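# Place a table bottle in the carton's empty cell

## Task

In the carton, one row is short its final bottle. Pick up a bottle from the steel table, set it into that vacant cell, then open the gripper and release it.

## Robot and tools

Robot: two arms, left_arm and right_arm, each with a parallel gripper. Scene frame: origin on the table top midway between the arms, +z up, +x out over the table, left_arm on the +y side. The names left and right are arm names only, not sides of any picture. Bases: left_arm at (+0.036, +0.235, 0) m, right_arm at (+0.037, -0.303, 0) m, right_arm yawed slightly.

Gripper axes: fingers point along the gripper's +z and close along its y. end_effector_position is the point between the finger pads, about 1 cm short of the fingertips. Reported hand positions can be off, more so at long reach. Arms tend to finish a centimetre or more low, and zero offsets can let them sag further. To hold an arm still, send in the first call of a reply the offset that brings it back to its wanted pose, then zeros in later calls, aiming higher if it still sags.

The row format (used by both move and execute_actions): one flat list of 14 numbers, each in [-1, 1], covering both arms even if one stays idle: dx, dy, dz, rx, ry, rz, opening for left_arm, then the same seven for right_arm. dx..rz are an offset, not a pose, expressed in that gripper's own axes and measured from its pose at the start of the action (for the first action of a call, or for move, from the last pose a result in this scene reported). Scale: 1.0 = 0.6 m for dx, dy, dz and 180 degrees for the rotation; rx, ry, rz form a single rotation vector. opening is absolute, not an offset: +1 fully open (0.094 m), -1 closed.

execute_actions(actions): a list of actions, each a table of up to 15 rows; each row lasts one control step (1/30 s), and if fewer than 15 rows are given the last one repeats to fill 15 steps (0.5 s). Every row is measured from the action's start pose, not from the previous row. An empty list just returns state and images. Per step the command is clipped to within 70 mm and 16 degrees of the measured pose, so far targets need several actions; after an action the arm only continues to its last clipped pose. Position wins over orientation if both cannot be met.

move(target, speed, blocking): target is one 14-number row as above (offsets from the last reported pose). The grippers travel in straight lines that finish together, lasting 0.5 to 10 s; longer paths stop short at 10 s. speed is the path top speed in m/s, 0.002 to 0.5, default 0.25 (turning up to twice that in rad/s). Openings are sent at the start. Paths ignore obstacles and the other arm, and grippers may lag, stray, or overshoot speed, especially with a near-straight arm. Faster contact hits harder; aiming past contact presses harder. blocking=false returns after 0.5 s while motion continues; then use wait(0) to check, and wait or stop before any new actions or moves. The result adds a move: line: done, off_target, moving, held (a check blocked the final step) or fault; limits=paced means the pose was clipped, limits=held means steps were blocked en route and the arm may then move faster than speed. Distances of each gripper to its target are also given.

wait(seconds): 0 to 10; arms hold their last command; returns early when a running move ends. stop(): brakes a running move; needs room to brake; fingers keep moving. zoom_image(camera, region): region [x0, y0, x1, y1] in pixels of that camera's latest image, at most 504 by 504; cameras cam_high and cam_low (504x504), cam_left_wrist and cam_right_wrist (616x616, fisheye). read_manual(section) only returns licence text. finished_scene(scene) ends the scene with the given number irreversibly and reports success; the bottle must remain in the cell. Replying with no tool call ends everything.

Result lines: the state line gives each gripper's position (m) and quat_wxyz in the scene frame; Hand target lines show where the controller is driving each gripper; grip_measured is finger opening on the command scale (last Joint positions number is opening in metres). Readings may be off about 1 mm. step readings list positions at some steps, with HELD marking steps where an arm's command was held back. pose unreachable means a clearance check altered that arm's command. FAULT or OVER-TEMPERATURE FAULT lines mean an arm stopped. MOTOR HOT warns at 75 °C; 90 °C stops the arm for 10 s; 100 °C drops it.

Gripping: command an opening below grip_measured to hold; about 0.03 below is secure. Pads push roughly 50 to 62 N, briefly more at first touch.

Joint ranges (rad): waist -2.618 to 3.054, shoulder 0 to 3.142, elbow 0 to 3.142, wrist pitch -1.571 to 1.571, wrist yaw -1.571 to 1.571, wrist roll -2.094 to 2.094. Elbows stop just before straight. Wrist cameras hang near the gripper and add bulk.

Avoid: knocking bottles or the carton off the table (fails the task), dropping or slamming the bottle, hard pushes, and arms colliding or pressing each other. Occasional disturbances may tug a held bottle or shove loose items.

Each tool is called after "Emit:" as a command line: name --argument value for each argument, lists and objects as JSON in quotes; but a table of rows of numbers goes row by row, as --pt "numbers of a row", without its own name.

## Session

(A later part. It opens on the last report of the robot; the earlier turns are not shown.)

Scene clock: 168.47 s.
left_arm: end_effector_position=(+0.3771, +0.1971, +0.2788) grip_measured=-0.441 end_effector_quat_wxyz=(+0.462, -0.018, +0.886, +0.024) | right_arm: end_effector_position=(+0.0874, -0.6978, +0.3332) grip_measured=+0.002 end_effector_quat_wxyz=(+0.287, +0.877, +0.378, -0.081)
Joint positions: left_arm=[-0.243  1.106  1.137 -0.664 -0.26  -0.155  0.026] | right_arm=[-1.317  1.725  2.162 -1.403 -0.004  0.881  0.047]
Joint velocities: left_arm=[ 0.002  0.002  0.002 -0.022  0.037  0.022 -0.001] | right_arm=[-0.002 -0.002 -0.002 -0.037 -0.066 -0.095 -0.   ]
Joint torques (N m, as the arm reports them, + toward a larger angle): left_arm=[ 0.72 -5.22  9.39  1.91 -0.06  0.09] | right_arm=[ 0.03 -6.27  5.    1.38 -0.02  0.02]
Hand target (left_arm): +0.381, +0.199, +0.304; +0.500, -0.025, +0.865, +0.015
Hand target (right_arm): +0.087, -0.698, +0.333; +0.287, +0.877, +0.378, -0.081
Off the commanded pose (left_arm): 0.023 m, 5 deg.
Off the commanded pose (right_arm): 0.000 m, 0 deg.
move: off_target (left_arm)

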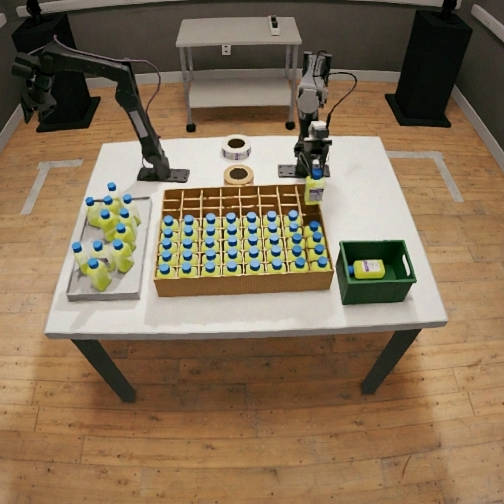

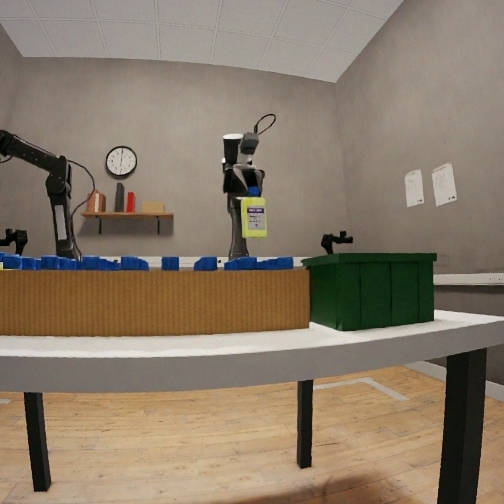

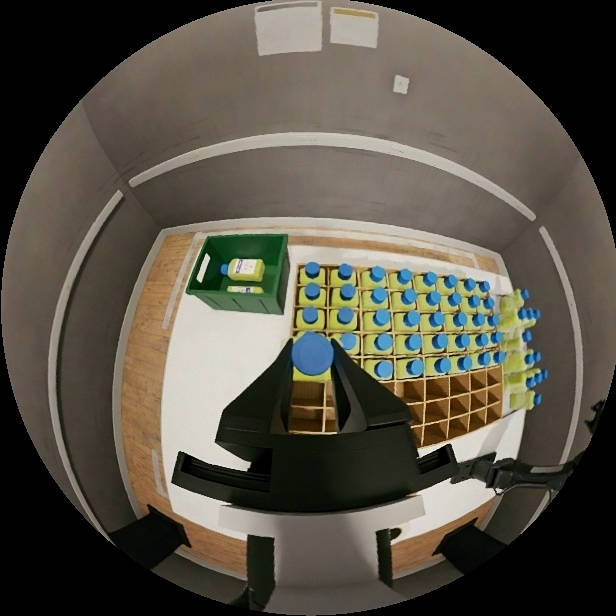

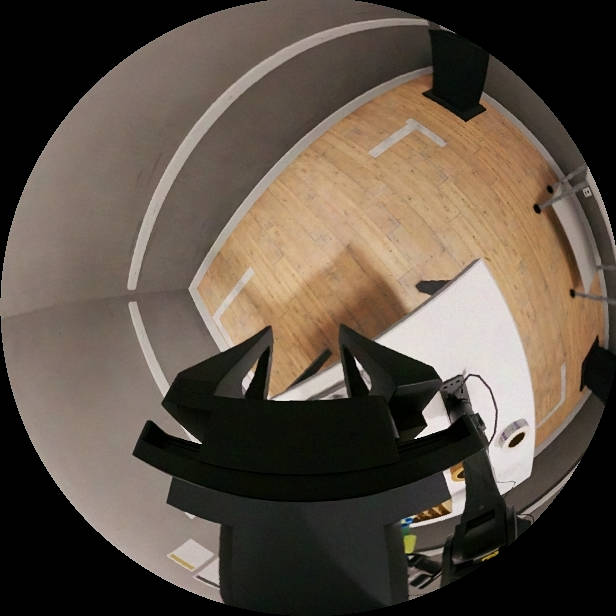

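Emit:
move --target '[0.056,0.021,0.055,0.010,-0.032,-0.014,-0.48, 0,0,0,0,0,0,0]' --speed 0.06

Emit:
zoom_image --camera "cam_left_wrist" --region '[180, 220, 440, 480]'

Emit:
zoom_image --camera "cam_high" --region '[250, 140, 360, 250]'

Emit:
zoom_image --camera "cam_low" --region '[190, 160, 330, 300]'

Scene clock: 205.73 s.
left_arm: end_effector_position=(+0.3785, +0.2097, +0.2078) grip_measured=-0.441 end_effector_quat_wxyz=(+0.467, -0.023, +0.884, +0.007) | right_arm: end_effector_position=(+0.0874, -0.6978, +0.3332) grip_measured=+0.002 end_effector_quat_wxyz=(+0.287, +0.877, +0.378, -0.081)
Joint positions: left_arm=[-0.16   1.049  0.814 -0.374 -0.168 -0.126  0.026] | right_arm=[-1.317  1.725  2.162 -1.403 -0.004  0.881  0.047]
Joint velocities: left_arm=[-0.017 -0.002 -0.002  0.11   0.022  0.051  0.   ] | right_arm=[-0.002 -0.002 -0.012  0.007  0.066 -0.051 -0.   ]
Joint torques (N m, as the arm reports them, + toward a larger angle): left_arm=[ 0.92 -6.03  8.7   1.95  0.03  0.09] | right_arm=[ 0.04 -6.28  5.02  1.37 -0.01  0.01]
Hand target (left_arm): +0.383, +0.212, +0.233; +0.507, -0.028, +0.861, +0.002
Hand target (right_arm): +0.087, -0.698, +0.333; +0.287, +0.877, +0.378, -0.081
Off the commanded pose (left_arm): 0.026 m, 5 deg.
Off the commanded pose (right_arm): 0.000 m, 0 deg.
move: off_target (left_arm)

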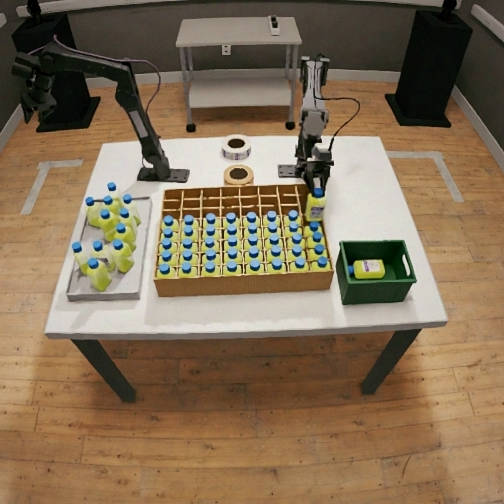

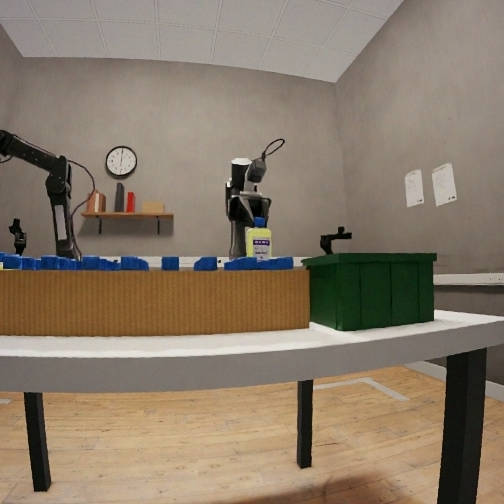

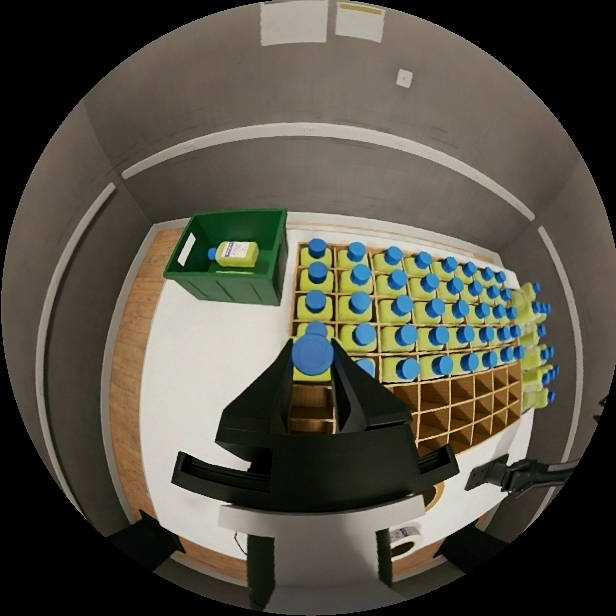

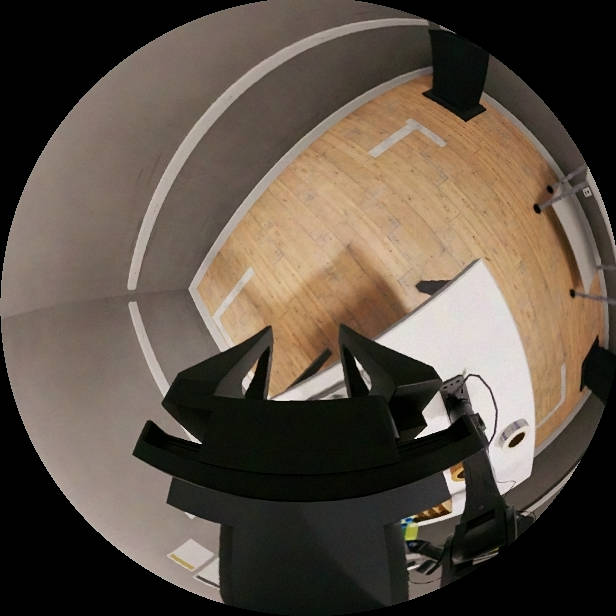

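Region (180, 220, 440, 480) of cam_left_wrist's 616x616 image, scaled by 1.938, with more detail than that image has.

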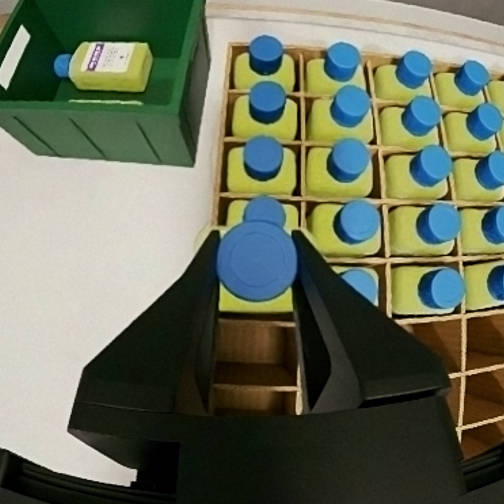

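Region (250, 140, 360, 250) of cam_high's 504x504 image, scaled by 4.582, with more detail than that image has.

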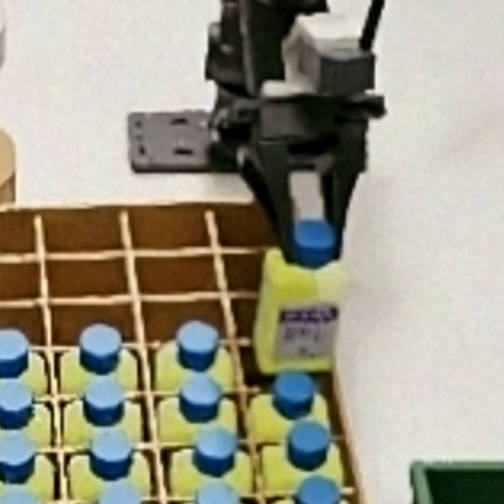

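Region (190, 160, 330, 300) of cam_low's 504x504 image, scaled by 3.600, with more detail than that image has.

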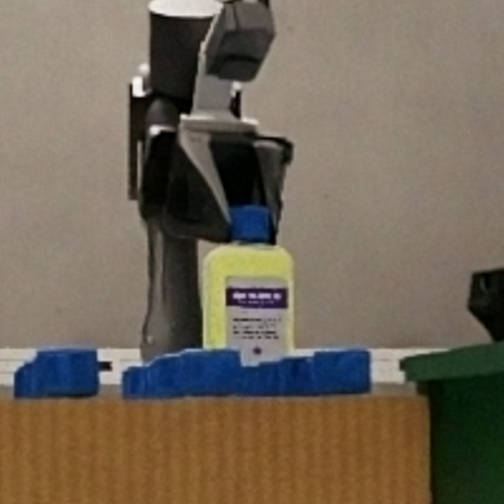

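Emit:
execute_actions --actions '[[[-0.038,0.0,-0.018,0.002,-0.029,-0.005,-0.48,0,0,0,0,0,0,0],[-0.038,-0.003,-0.018,0.002,-0.029,-0.005,-0.48,0,0,0,0,0,0,0],[-0.038,-0.006,-0.018,0.002,-0.029,-0.005,-0.48,0,0,0,0,0,0,0],[-0.038,-0.008,-0.018,0.002,-0.029,-0.005,-0.48,0,0,0,0,0,0,0],[-0.038,-0.010,-0.018,0.002,-0.029,-0.005,-0.48,0,0,0,0,0,0,0],[-0.038,-0.012,-0.018,0.002,-0.029,-0.005,-0.48,0,0,0,0,0,0,0],[-0.038,-0.014,-0.018,0.002,-0.029,-0.005,-0.48,0,0,0,0,0,0,0]]]'

Emit:
zoom_image --camera "cam_left_wrist" --region '[180, 220, 440, 480]'

Emit:
zoom_image --camera "cam_high" --region '[270, 170, 350, 250]'

Scene clock: 225.20 s.
left_arm: end_effector_position=(+0.3779, +0.2025, +0.2085) grip_measured=-0.441 end_effector_quat_wxyz=(+0.468, -0.021, +0.883, +0.005) | right_arm: end_effector_position=(+0.0874, -0.6978, +0.3332) grip_measured=+0.002 end_effector_quat_wxyz=(+0.287, +0.877, +0.378, -0.081)
Joint positions: left_arm=[-0.191  1.049  0.814 -0.372 -0.188 -0.142  0.026] | right_arm=[-1.317  1.725  2.162 -1.403 -0.004  0.881  0.047]
Joint velocities: left_arm=[ 0.002 -0.012 -0.017  0.022 -0.037 -0.022 -0.   ] | right_arm=[-0.022 -0.007 -0.012  0.037  0.007  0.037  0.   ]
Joint torques (N m, as the arm reports them, + toward a larger angle): left_arm=[-0.83 -5.45  9.13  1.91 -0.24 -0.08] | right_arm=[ 0.03 -6.27  5.01  1.37 -0.02  0.01]
Hand target (left_arm): +0.382, +0.202, +0.233; +0.506, -0.028, +0.862, +0.002
Hand target (right_arm): +0.087, -0.698, +0.333; +0.287, +0.877, +0.378, -0.081
Off the commanded pose (left_arm): 0.025 m, 5 deg.
Off the commanded pose (right_arm): 0.000 m, 0 deg.
Step readings (end_effector_position):
0: left_arm (+0.3787, +0.2096, +0.2081) | right_arm (+0.0874, -0.6978, +0.3332)
1: left_arm (+0.3787, +0.2096, +0.2081) | right_arm (+0.0874, -0.6978, +0.3332)
2: left_arm (+0.3787, +0.2096, +0.2081) | right_arm (+0.0874, -0.6978, +0.3332)
4: left_arm (+0.3786, +0.2090, +0.2082) | right_arm (+0.0874, -0.6978, +0.3332)
8: left_arm (+0.3781, +0.2036, +0.2083) | right_arm (+0.0874, -0.6978, +0.3332)
15: end_effector_position above

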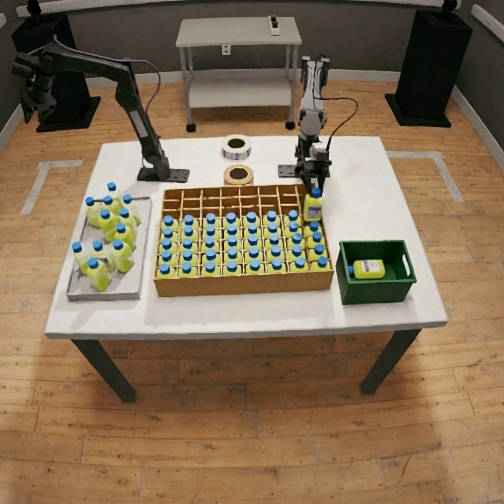

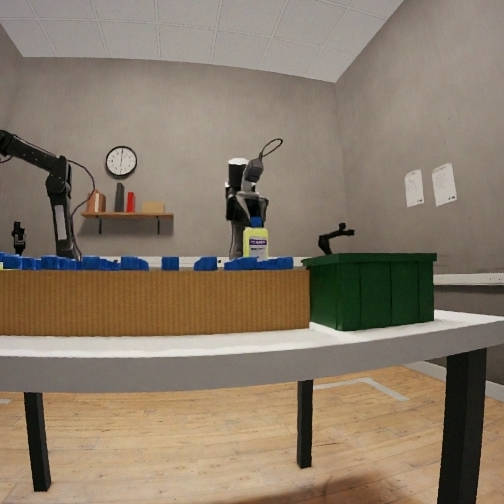

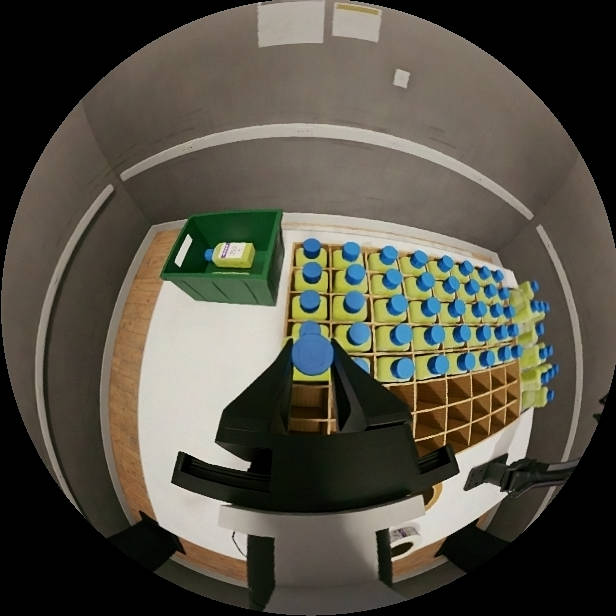

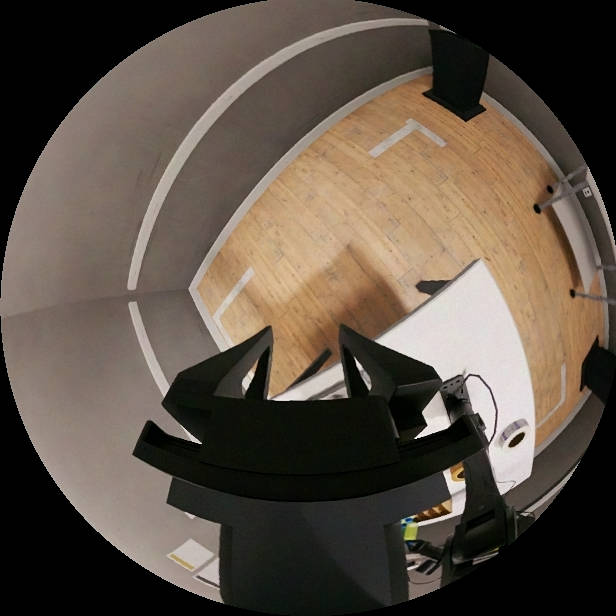

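Region (180, 220, 440, 480) of cam_left_wrist's 616x616 image, scaled by 1.938, with more detail than that image has.

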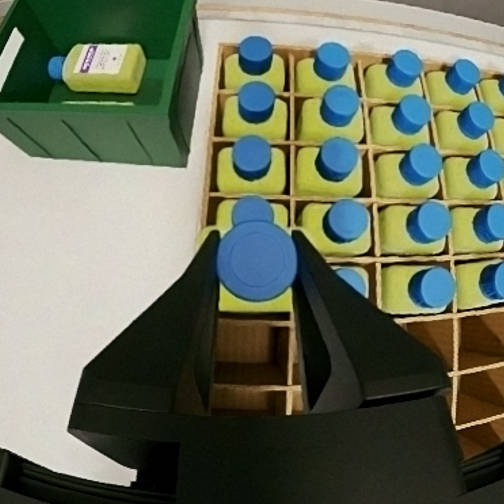

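Region (270, 170, 350, 250) of cam_high's 504x504 image, scaled by 6.300, with more detail than that image has.

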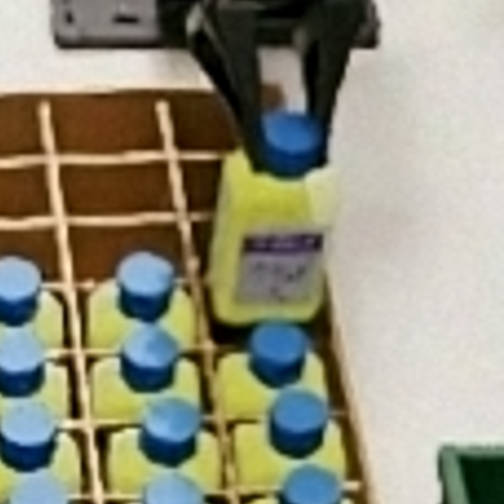

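Emit:
execute_actions --actions '[]'

Scene clock: 242.83 s.
left_arm: end_effector_position=(+0.3780, +0.2031, +0.2085) grip_measured=-0.441 end_effector_quat_wxyz=(+0.469, -0.022, +0.883, +0.006) | right_arm: end_effector_position=(+0.0874, -0.6978, +0.3332) grip_measured=+0.002 end_effector_quat_wxyz=(+0.287, +0.877, +0.378, -0.081)
Joint positions: left_arm=[-0.191  1.049  0.814 -0.372 -0.191 -0.143  0.026] | right_arm=[-1.317  1.725  2.162 -1.403 -0.004  0.881  0.047]
Joint velocities: left_arm=[-0.017  0.022 -0.012  0.037  0.037  0.007 -0.   ] | right_arm=[ 0.012  0.007 -0.007  0.022 -0.037 -0.022 -0.001]
Joint torques (N m, as the arm reports them, + toward a larger angle): left_arm=[-0.83 -5.45  9.12  1.91 -0.24 -0.04] | right_arm=[ 0.04 -6.26  5.01  1.37 -0.02  0.02]
Hand target (left_arm): +0.382, +0.202, +0.233; +0.506, -0.028, +0.862, +0.002
Hand target (right_arm): +0.087, -0.698, +0.333; +0.287, +0.877, +0.378, -0.081
Off the commanded pose (left_arm): 0.025 m, 5 deg.
Off the commanded pose (right_arm): 0.000 m, 0 deg.

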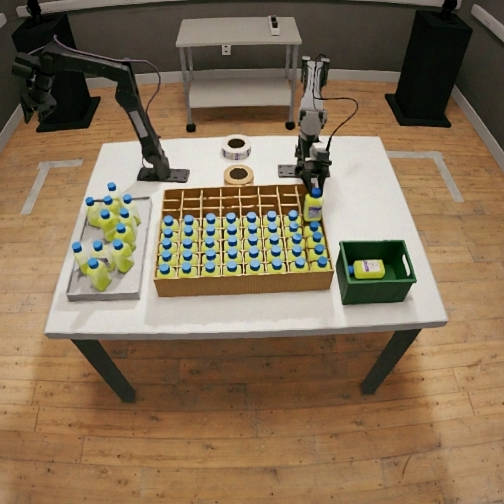

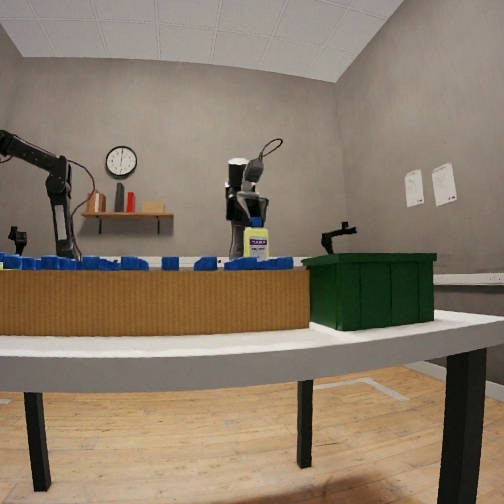

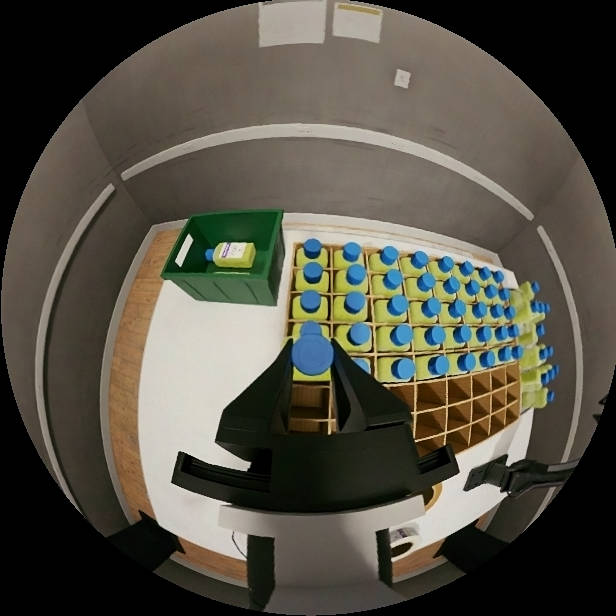

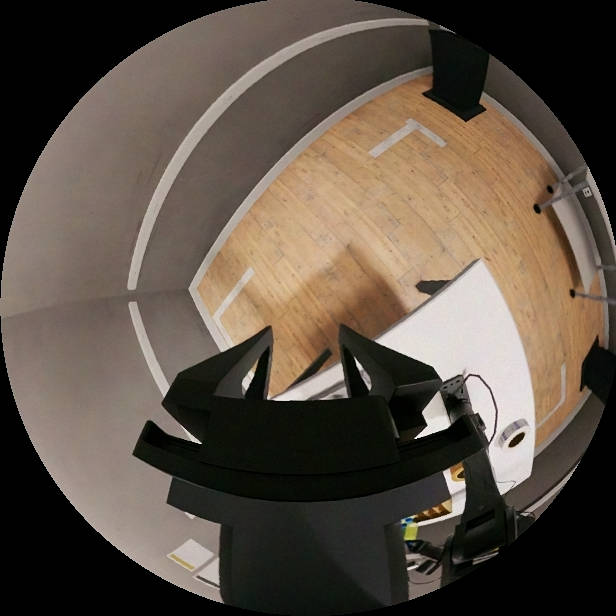

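Emit:
move --target '[-0.0126,0.004,0.0037,0,-0.027,0,-0.48,0,0,0,0,0,0,0]' --speed 0.03

Emit:
zoom_image --camera "cam_high" --region '[270,160,350,260]'

Emit:
zoom_image --camera "cam_left_wrist" --region '[250,290,400,440]'

Scene clock: 252.93 s.
left_arm: end_effector_position=(+0.3774, +0.2032, +0.1917) grip_measured=-0.441 end_effector_quat_wxyz=(+0.468, -0.015, +0.883, +0.010) | right_arm: end_effector_position=(+0.0874, -0.6978, +0.3332) grip_measured=+0.002 end_effector_quat_wxyz=(+0.287, +0.877, +0.378, -0.081)
Joint positions: left_arm=[-0.191  1.049  0.747 -0.306 -0.191 -0.127  0.026] | right_arm=[-1.317  1.725  2.162 -1.403 -0.004  0.881  0.047]
Joint velocities: left_arm=[-0.007 -0.002 -0.002  0.037 -0.007 -0.022 -0.001] | right_arm=[-0.002  0.002  0.002  0.037 -0.007 -0.037 -0.   ]
Joint torques (N m, as the arm reports them, + toward a larger angle): left_arm=[ 0.67 -5.42  8.49  1.97 -0.1   0.04] | right_arm=[ 0.04 -6.27  5.01  1.38 -0.02  0.02]
Hand target (left_arm): +0.383, +0.206, +0.214; +0.505, -0.021, +0.863, +0.008
Hand target (right_arm): +0.087, -0.698, +0.333; +0.287, +0.877, +0.378, -0.081
Off the commanded pose (left_arm): 0.023 m, 5 deg.
Off the commanded pose (right_arm): 0.000 m, 0 deg.
move: off_target (left_arm)

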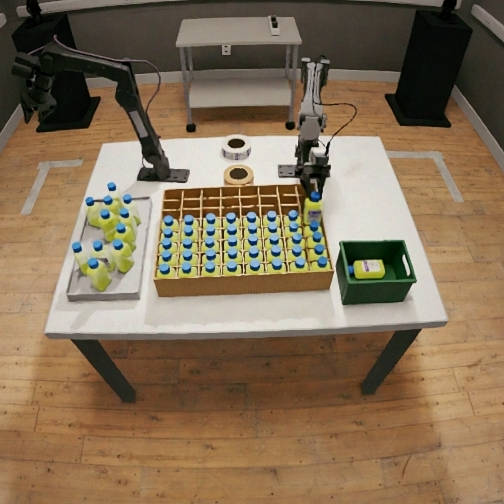

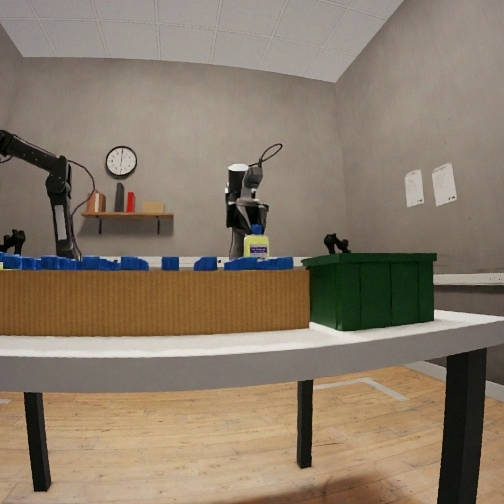

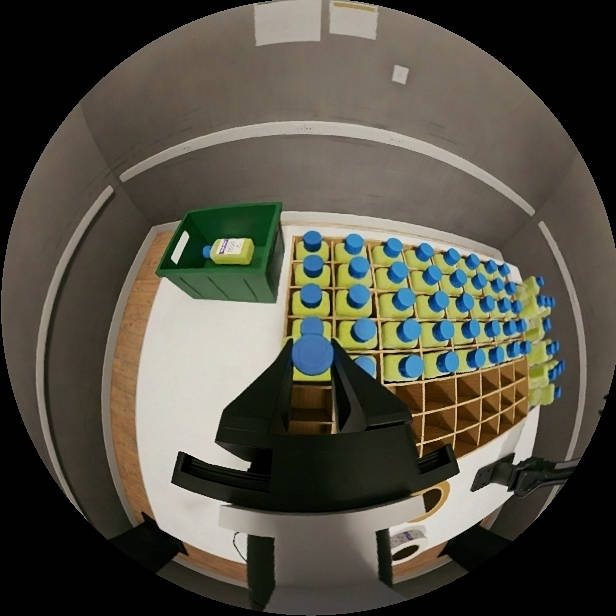

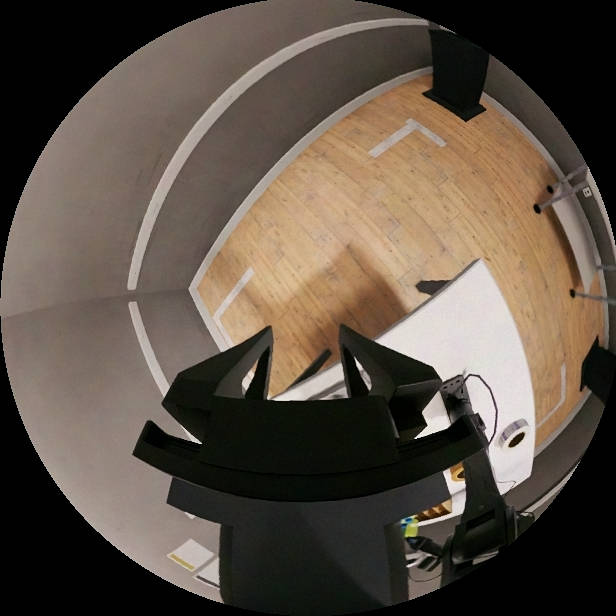

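Region (270, 160, 350, 260) of cam_high's 504x504 image, scaled by 5.040, with more detail than that image has; it fills the left 403 columns of this view, and the rest is white.

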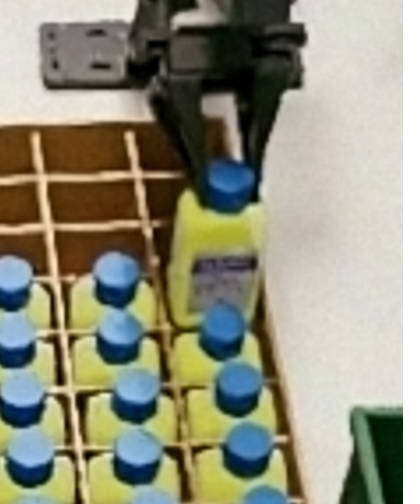

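Region (250, 290, 400, 440) of cam_left_wrist's 616x616 image, scaled by 3.360, with more detail than that image has.

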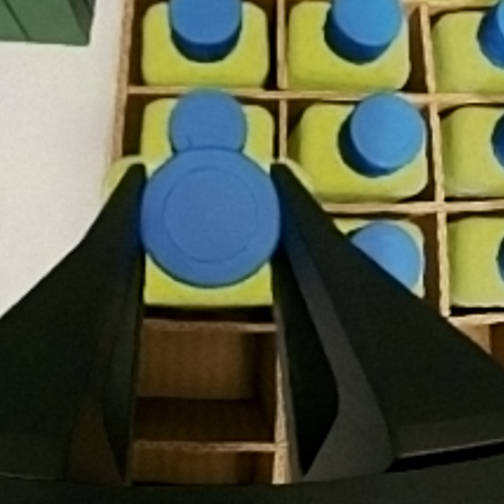

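Emit:
move --target '[-0.0077,0.0065,0.0112,0,-0.027,-0.004,-0.48,0,0,0,0,0,0,0]' --speed 0.03

Emit:
zoom_image --camera "cam_high" --region '[270,160,350,260]'

Emit:
zoom_image --camera "cam_left_wrist" --region '[250,290,400,440]'

Scene clock: 262.73 s.
left_arm: end_effector_position=(+0.3851, +0.2039, +0.1907) grip_measured=-0.441 end_effector_quat_wxyz=(+0.497, -0.015, +0.868, +0.009) | right_arm: end_effector_position=(+0.0874, -0.6978, +0.3332) grip_measured=+0.002 end_effector_quat_wxyz=(+0.287, +0.877, +0.378, -0.081)
Joint positions: left_arm=[-0.184  1.049  0.688 -0.181 -0.191 -0.114  0.026] | right_arm=[-1.317  1.725  2.162 -1.403 -0.004  0.881  0.047]
Joint velocities: left_arm=[-0.017  0.002  0.012  0.022  0.022 -0.007  0.   ] | right_arm=[-0.007 -0.012 -0.007 -0.066  0.007  0.037 -0.001]
Joint torques (N m, as the arm reports them, + toward a larger angle): left_arm=[ 1.06 -4.09  6.67  1.76  0.    0.03] | right_arm=[ 0.03 -6.27  5.01  1.37 -0.02  0.02]
Hand target (left_arm): +0.385, +0.208, +0.192; +0.505, -0.019, +0.863, +0.008
Hand target (right_arm): +0.087, -0.698, +0.333; +0.287, +0.877, +0.378, -0.081
Off the commanded pose (left_arm): 0.004 m, 1 deg.
Off the commanded pose (right_arm): 0.000 m, 0 deg.
move: done

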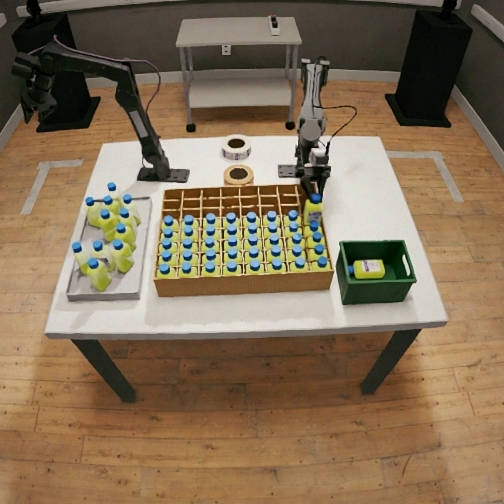

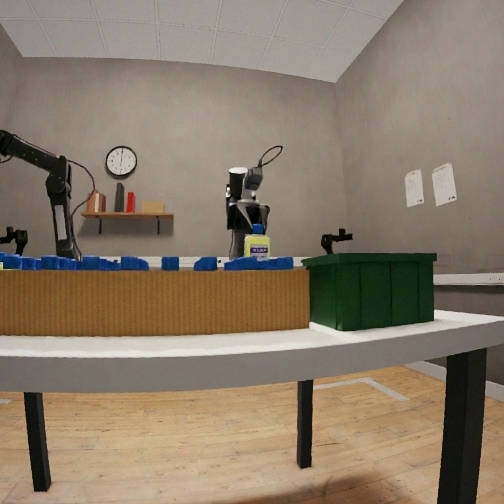

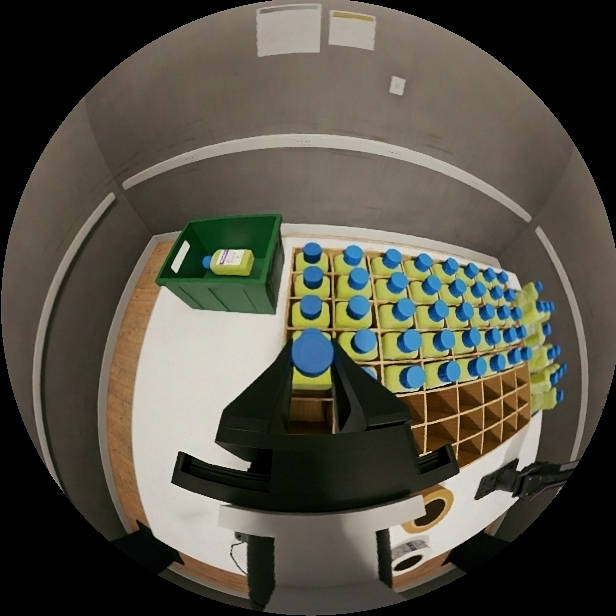

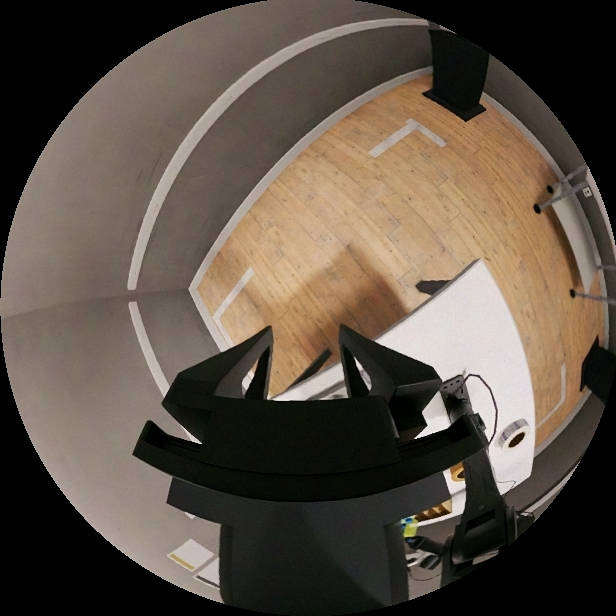

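Region (270, 160, 350, 260) of cam_high's 504x504 image, scaled by 5.040, with more detail than that image has; it fills the left 403 columns of this view, and the rest is white.

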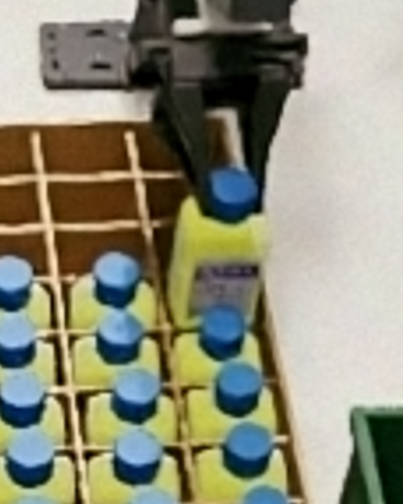

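Region (250, 290, 400, 440) of cam_left_wrist's 616x616 image, scaled by 3.360, with more detail than that image has.

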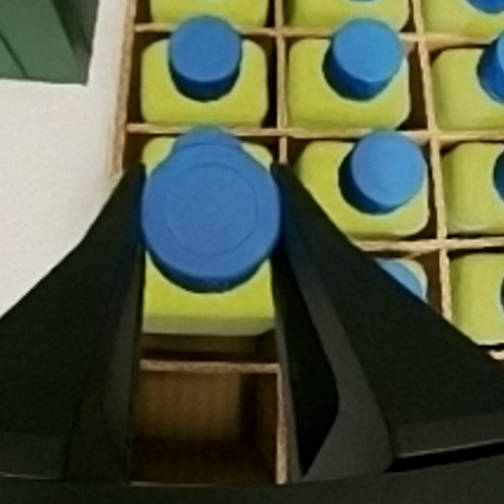

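Emit:
zoom_image --camera "cam_high" --region '[285,190,335,240]'

Emit:
zoom_image --camera "cam_low" --region '[190,160,330,300]'

Region (285, 190, 335, 240) of cam_high's 504x504 image, scaled by 10.080, with more detail than that image has.

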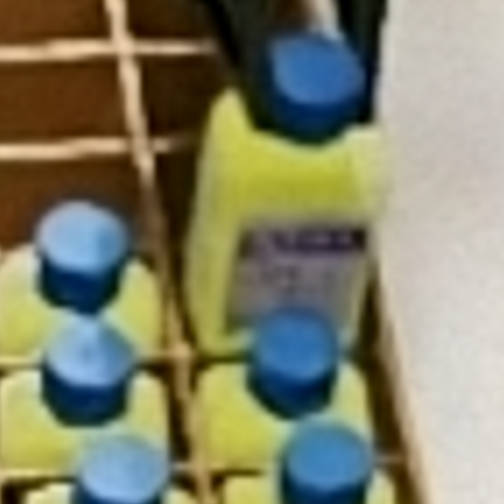

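Region (190, 160, 330, 300) of cam_low's 504x504 image, scaled by 3.600, with more detail than that image has.

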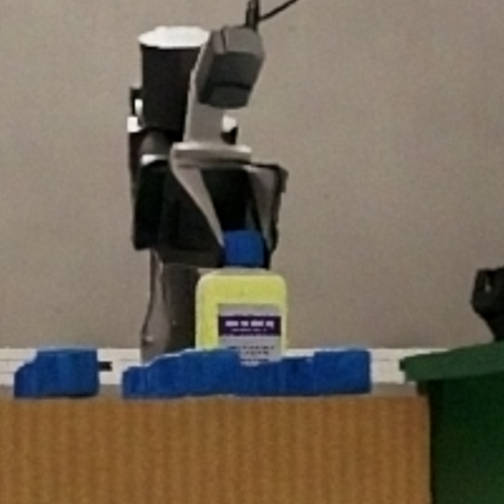

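Emit:
move --target '[0.0044,0.002,-0.0206,0,0,0,-0.48,0,0,0,0,0,0,0]' --speed 0.01

Emit:
zoom_image --camera "cam_high" --region '[285,190,335,240]'

Emit:
zoom_image --camera "cam_left_wrist" --region '[250,290,400,440]'

Scene clock: 286.30 s.
left_arm: end_effector_position=(+0.3787, +0.2046, +0.1906) grip_measured=-0.441 end_effector_quat_wxyz=(+0.491, -0.015, +0.871, +0.008) | right_arm: end_effector_position=(+0.0874, -0.6978, +0.3332) grip_measured=+0.002 end_effector_quat_wxyz=(+0.287, +0.877, +0.378, -0.081)
Joint positions: left_arm=[-0.184  1.025  0.688 -0.217 -0.188 -0.118  0.026] | right_arm=[-1.317  1.725  2.162 -1.403 -0.004  0.881  0.047]
Joint velocities: left_arm=[-0.012  0.002 -0.002  0.037 -0.051  0.022 -0.   ] | right_arm=[-0.022 -0.012 -0.017 -0.037 -0.095  0.022 -0.   ]
Joint torques (N m, as the arm reports them, + toward a larger angle): left_arm=[-0.63 -5.48  7.4   1.37 -0.15  0.01] | right_arm=[ 0.04 -6.27  5.01  1.38 -0.01  0.02]
Hand target (left_arm): +0.373, +0.204, +0.195; +0.497, -0.015, +0.868, +0.009
Hand target (right_arm): +0.087, -0.698, +0.333; +0.287, +0.877, +0.378, -0.081
Off the commanded pose (left_arm): 0.007 m, 1 deg.
Off the commanded pose (right_arm): 0.000 m, 0 deg.
move: done

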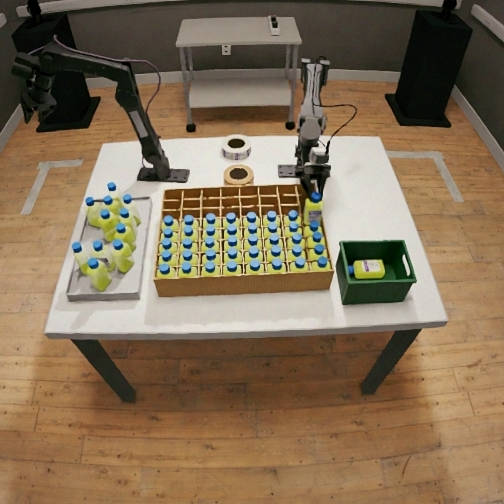

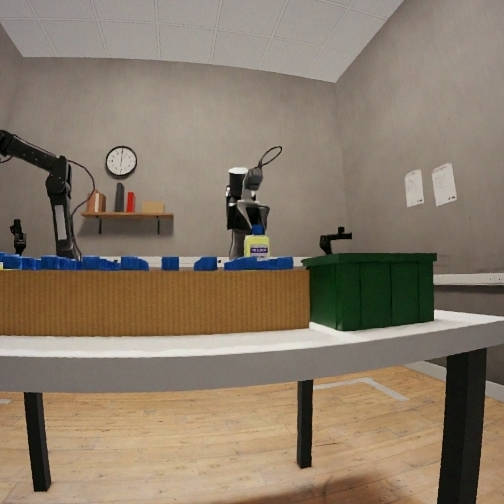

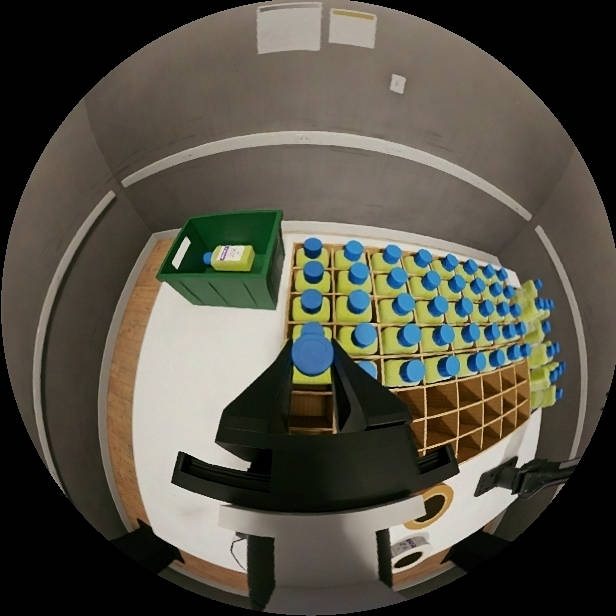

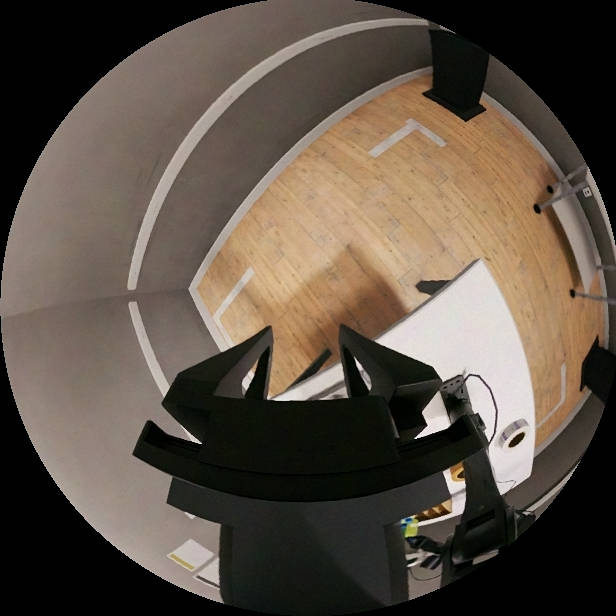

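Region (285, 190, 335, 240) of cam_high's 504x504 image, scaled by 10.080, with more detail than that image has.

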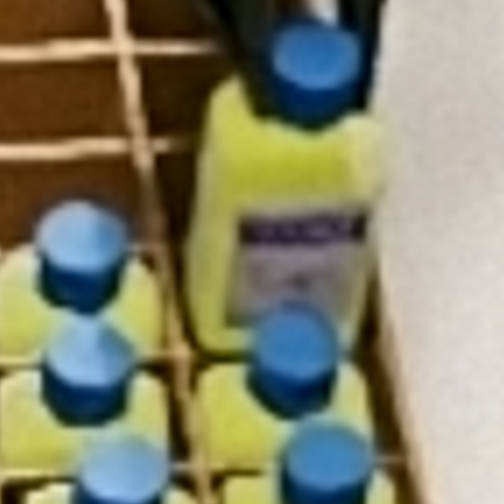

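Region (250, 290, 400, 440) of cam_left_wrist's 616x616 image, scaled by 3.360, with more detail than that image has.

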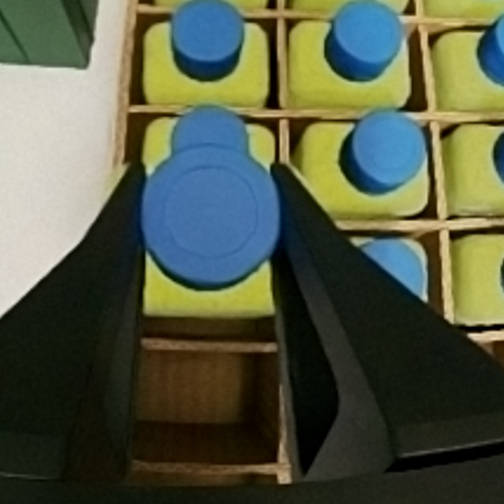

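Emit:
move --target '[-0.0313,0.001,-0.0384,0,-0.027,0,-0.48,0,0,0,0,0,0,0]' --speed 0.025

Emit:
zoom_image --camera "cam_high" --region '[285,190,335,240]'

Emit:
zoom_image --camera "cam_left_wrist" --region '[250,290,400,440]'

Scene clock: 300.57 s.
left_arm: end_effector_position=(+0.3686, +0.2053, +0.1997) grip_measured=-0.441 end_effector_quat_wxyz=(+0.497, -0.014, +0.868, +0.009) | right_arm: end_effector_position=(+0.0874, -0.6978, +0.3332) grip_measured=+0.002 end_effector_quat_wxyz=(+0.287, +0.877, +0.378, -0.081)
Joint positions: left_arm=[-0.192  0.967  0.688 -0.262 -0.196 -0.115  0.026] | right_arm=[-1.317  1.725  2.162 -1.403 -0.004  0.881  0.047]
Joint velocities: left_arm=[-0.002  0.012  0.002 -0.051  0.066 -0.007 -0.   ] | right_arm=[ 0.012  0.002  0.002  0.007  0.037  0.066 -0.001]
Joint torques (N m, as the arm reports them, + toward a larger angle): left_arm=[-0.89 -5.48  8.14  1.83 -0.22  0.08] | right_arm=[ 0.02 -6.26  5.01  1.38 -0.01  0.02]
Hand target (left_arm): +0.369, +0.205, +0.219; +0.527, -0.015, +0.850, +0.008
Hand target (right_arm): +0.087, -0.698, +0.333; +0.287, +0.877, +0.378, -0.081
Off the commanded pose (left_arm): 0.019 m, 4 deg.
Off the commanded pose (right_arm): 0.000 m, 0 deg.
move: off_target (left_arm)

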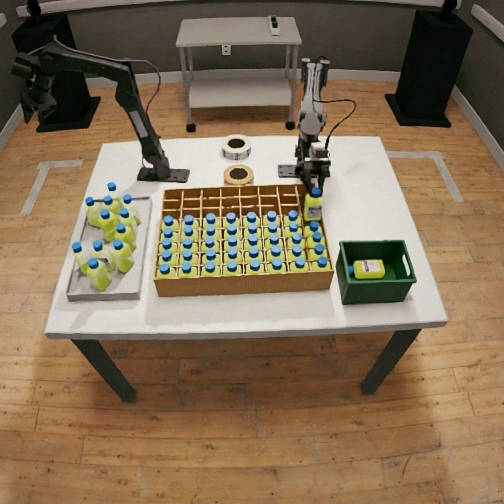

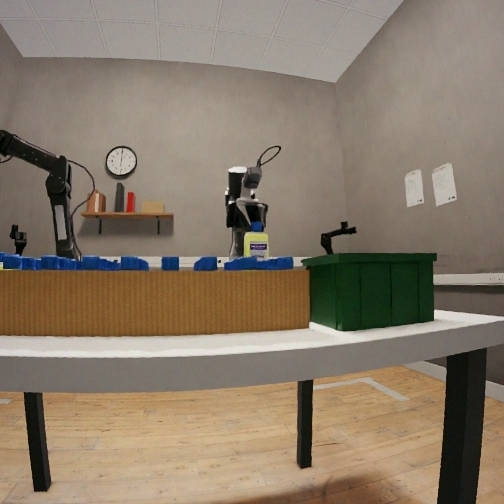

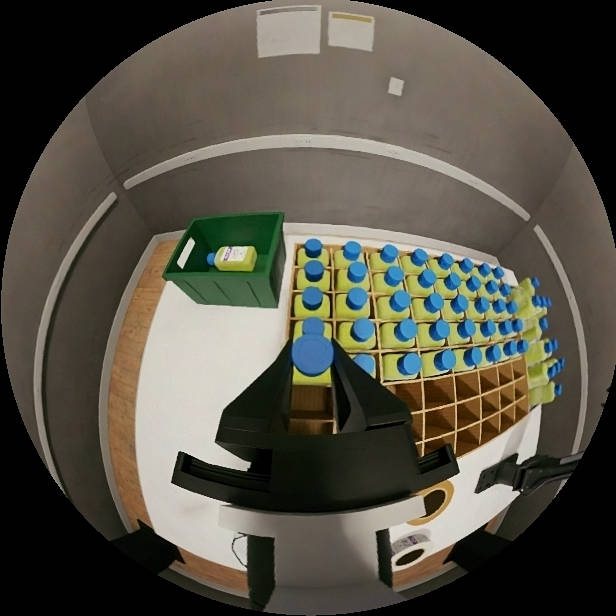

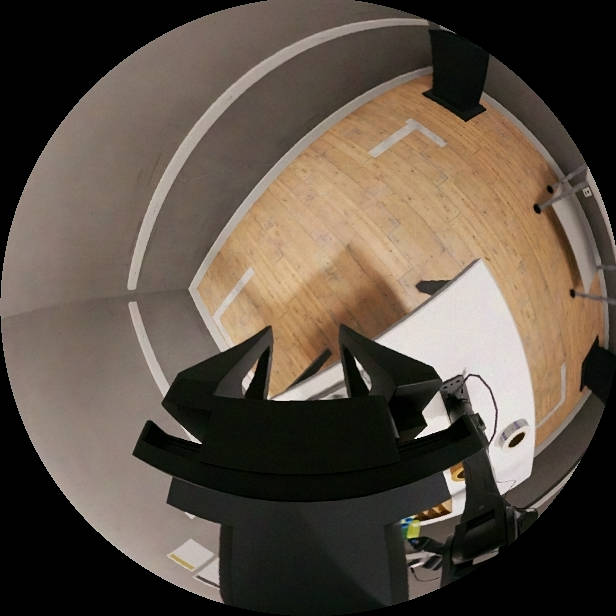

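Region (285, 190, 335, 240) of cam_high's 504x504 image, scaled by 10.080, with more detail than that image has.

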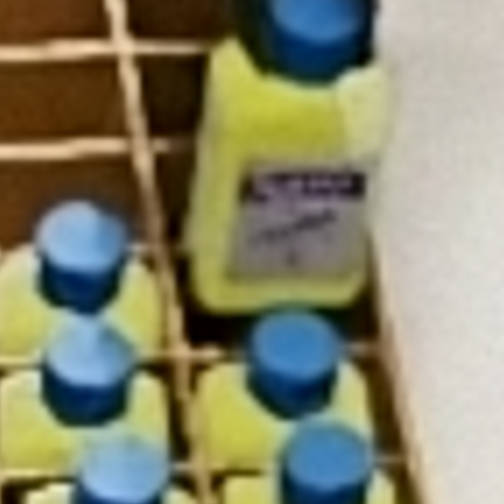

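Region (250, 290, 400, 440) of cam_left_wrist's 616x616 image, scaled by 3.360, with more detail than that image has.

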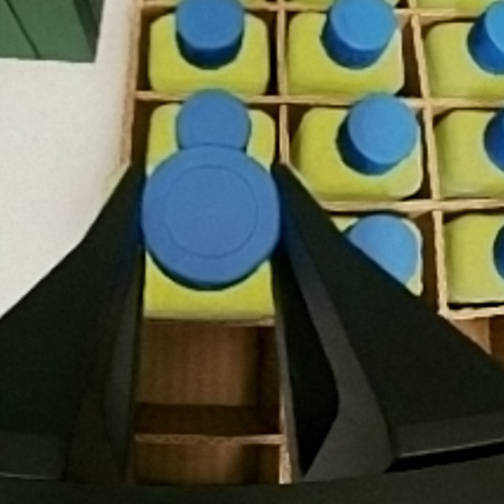

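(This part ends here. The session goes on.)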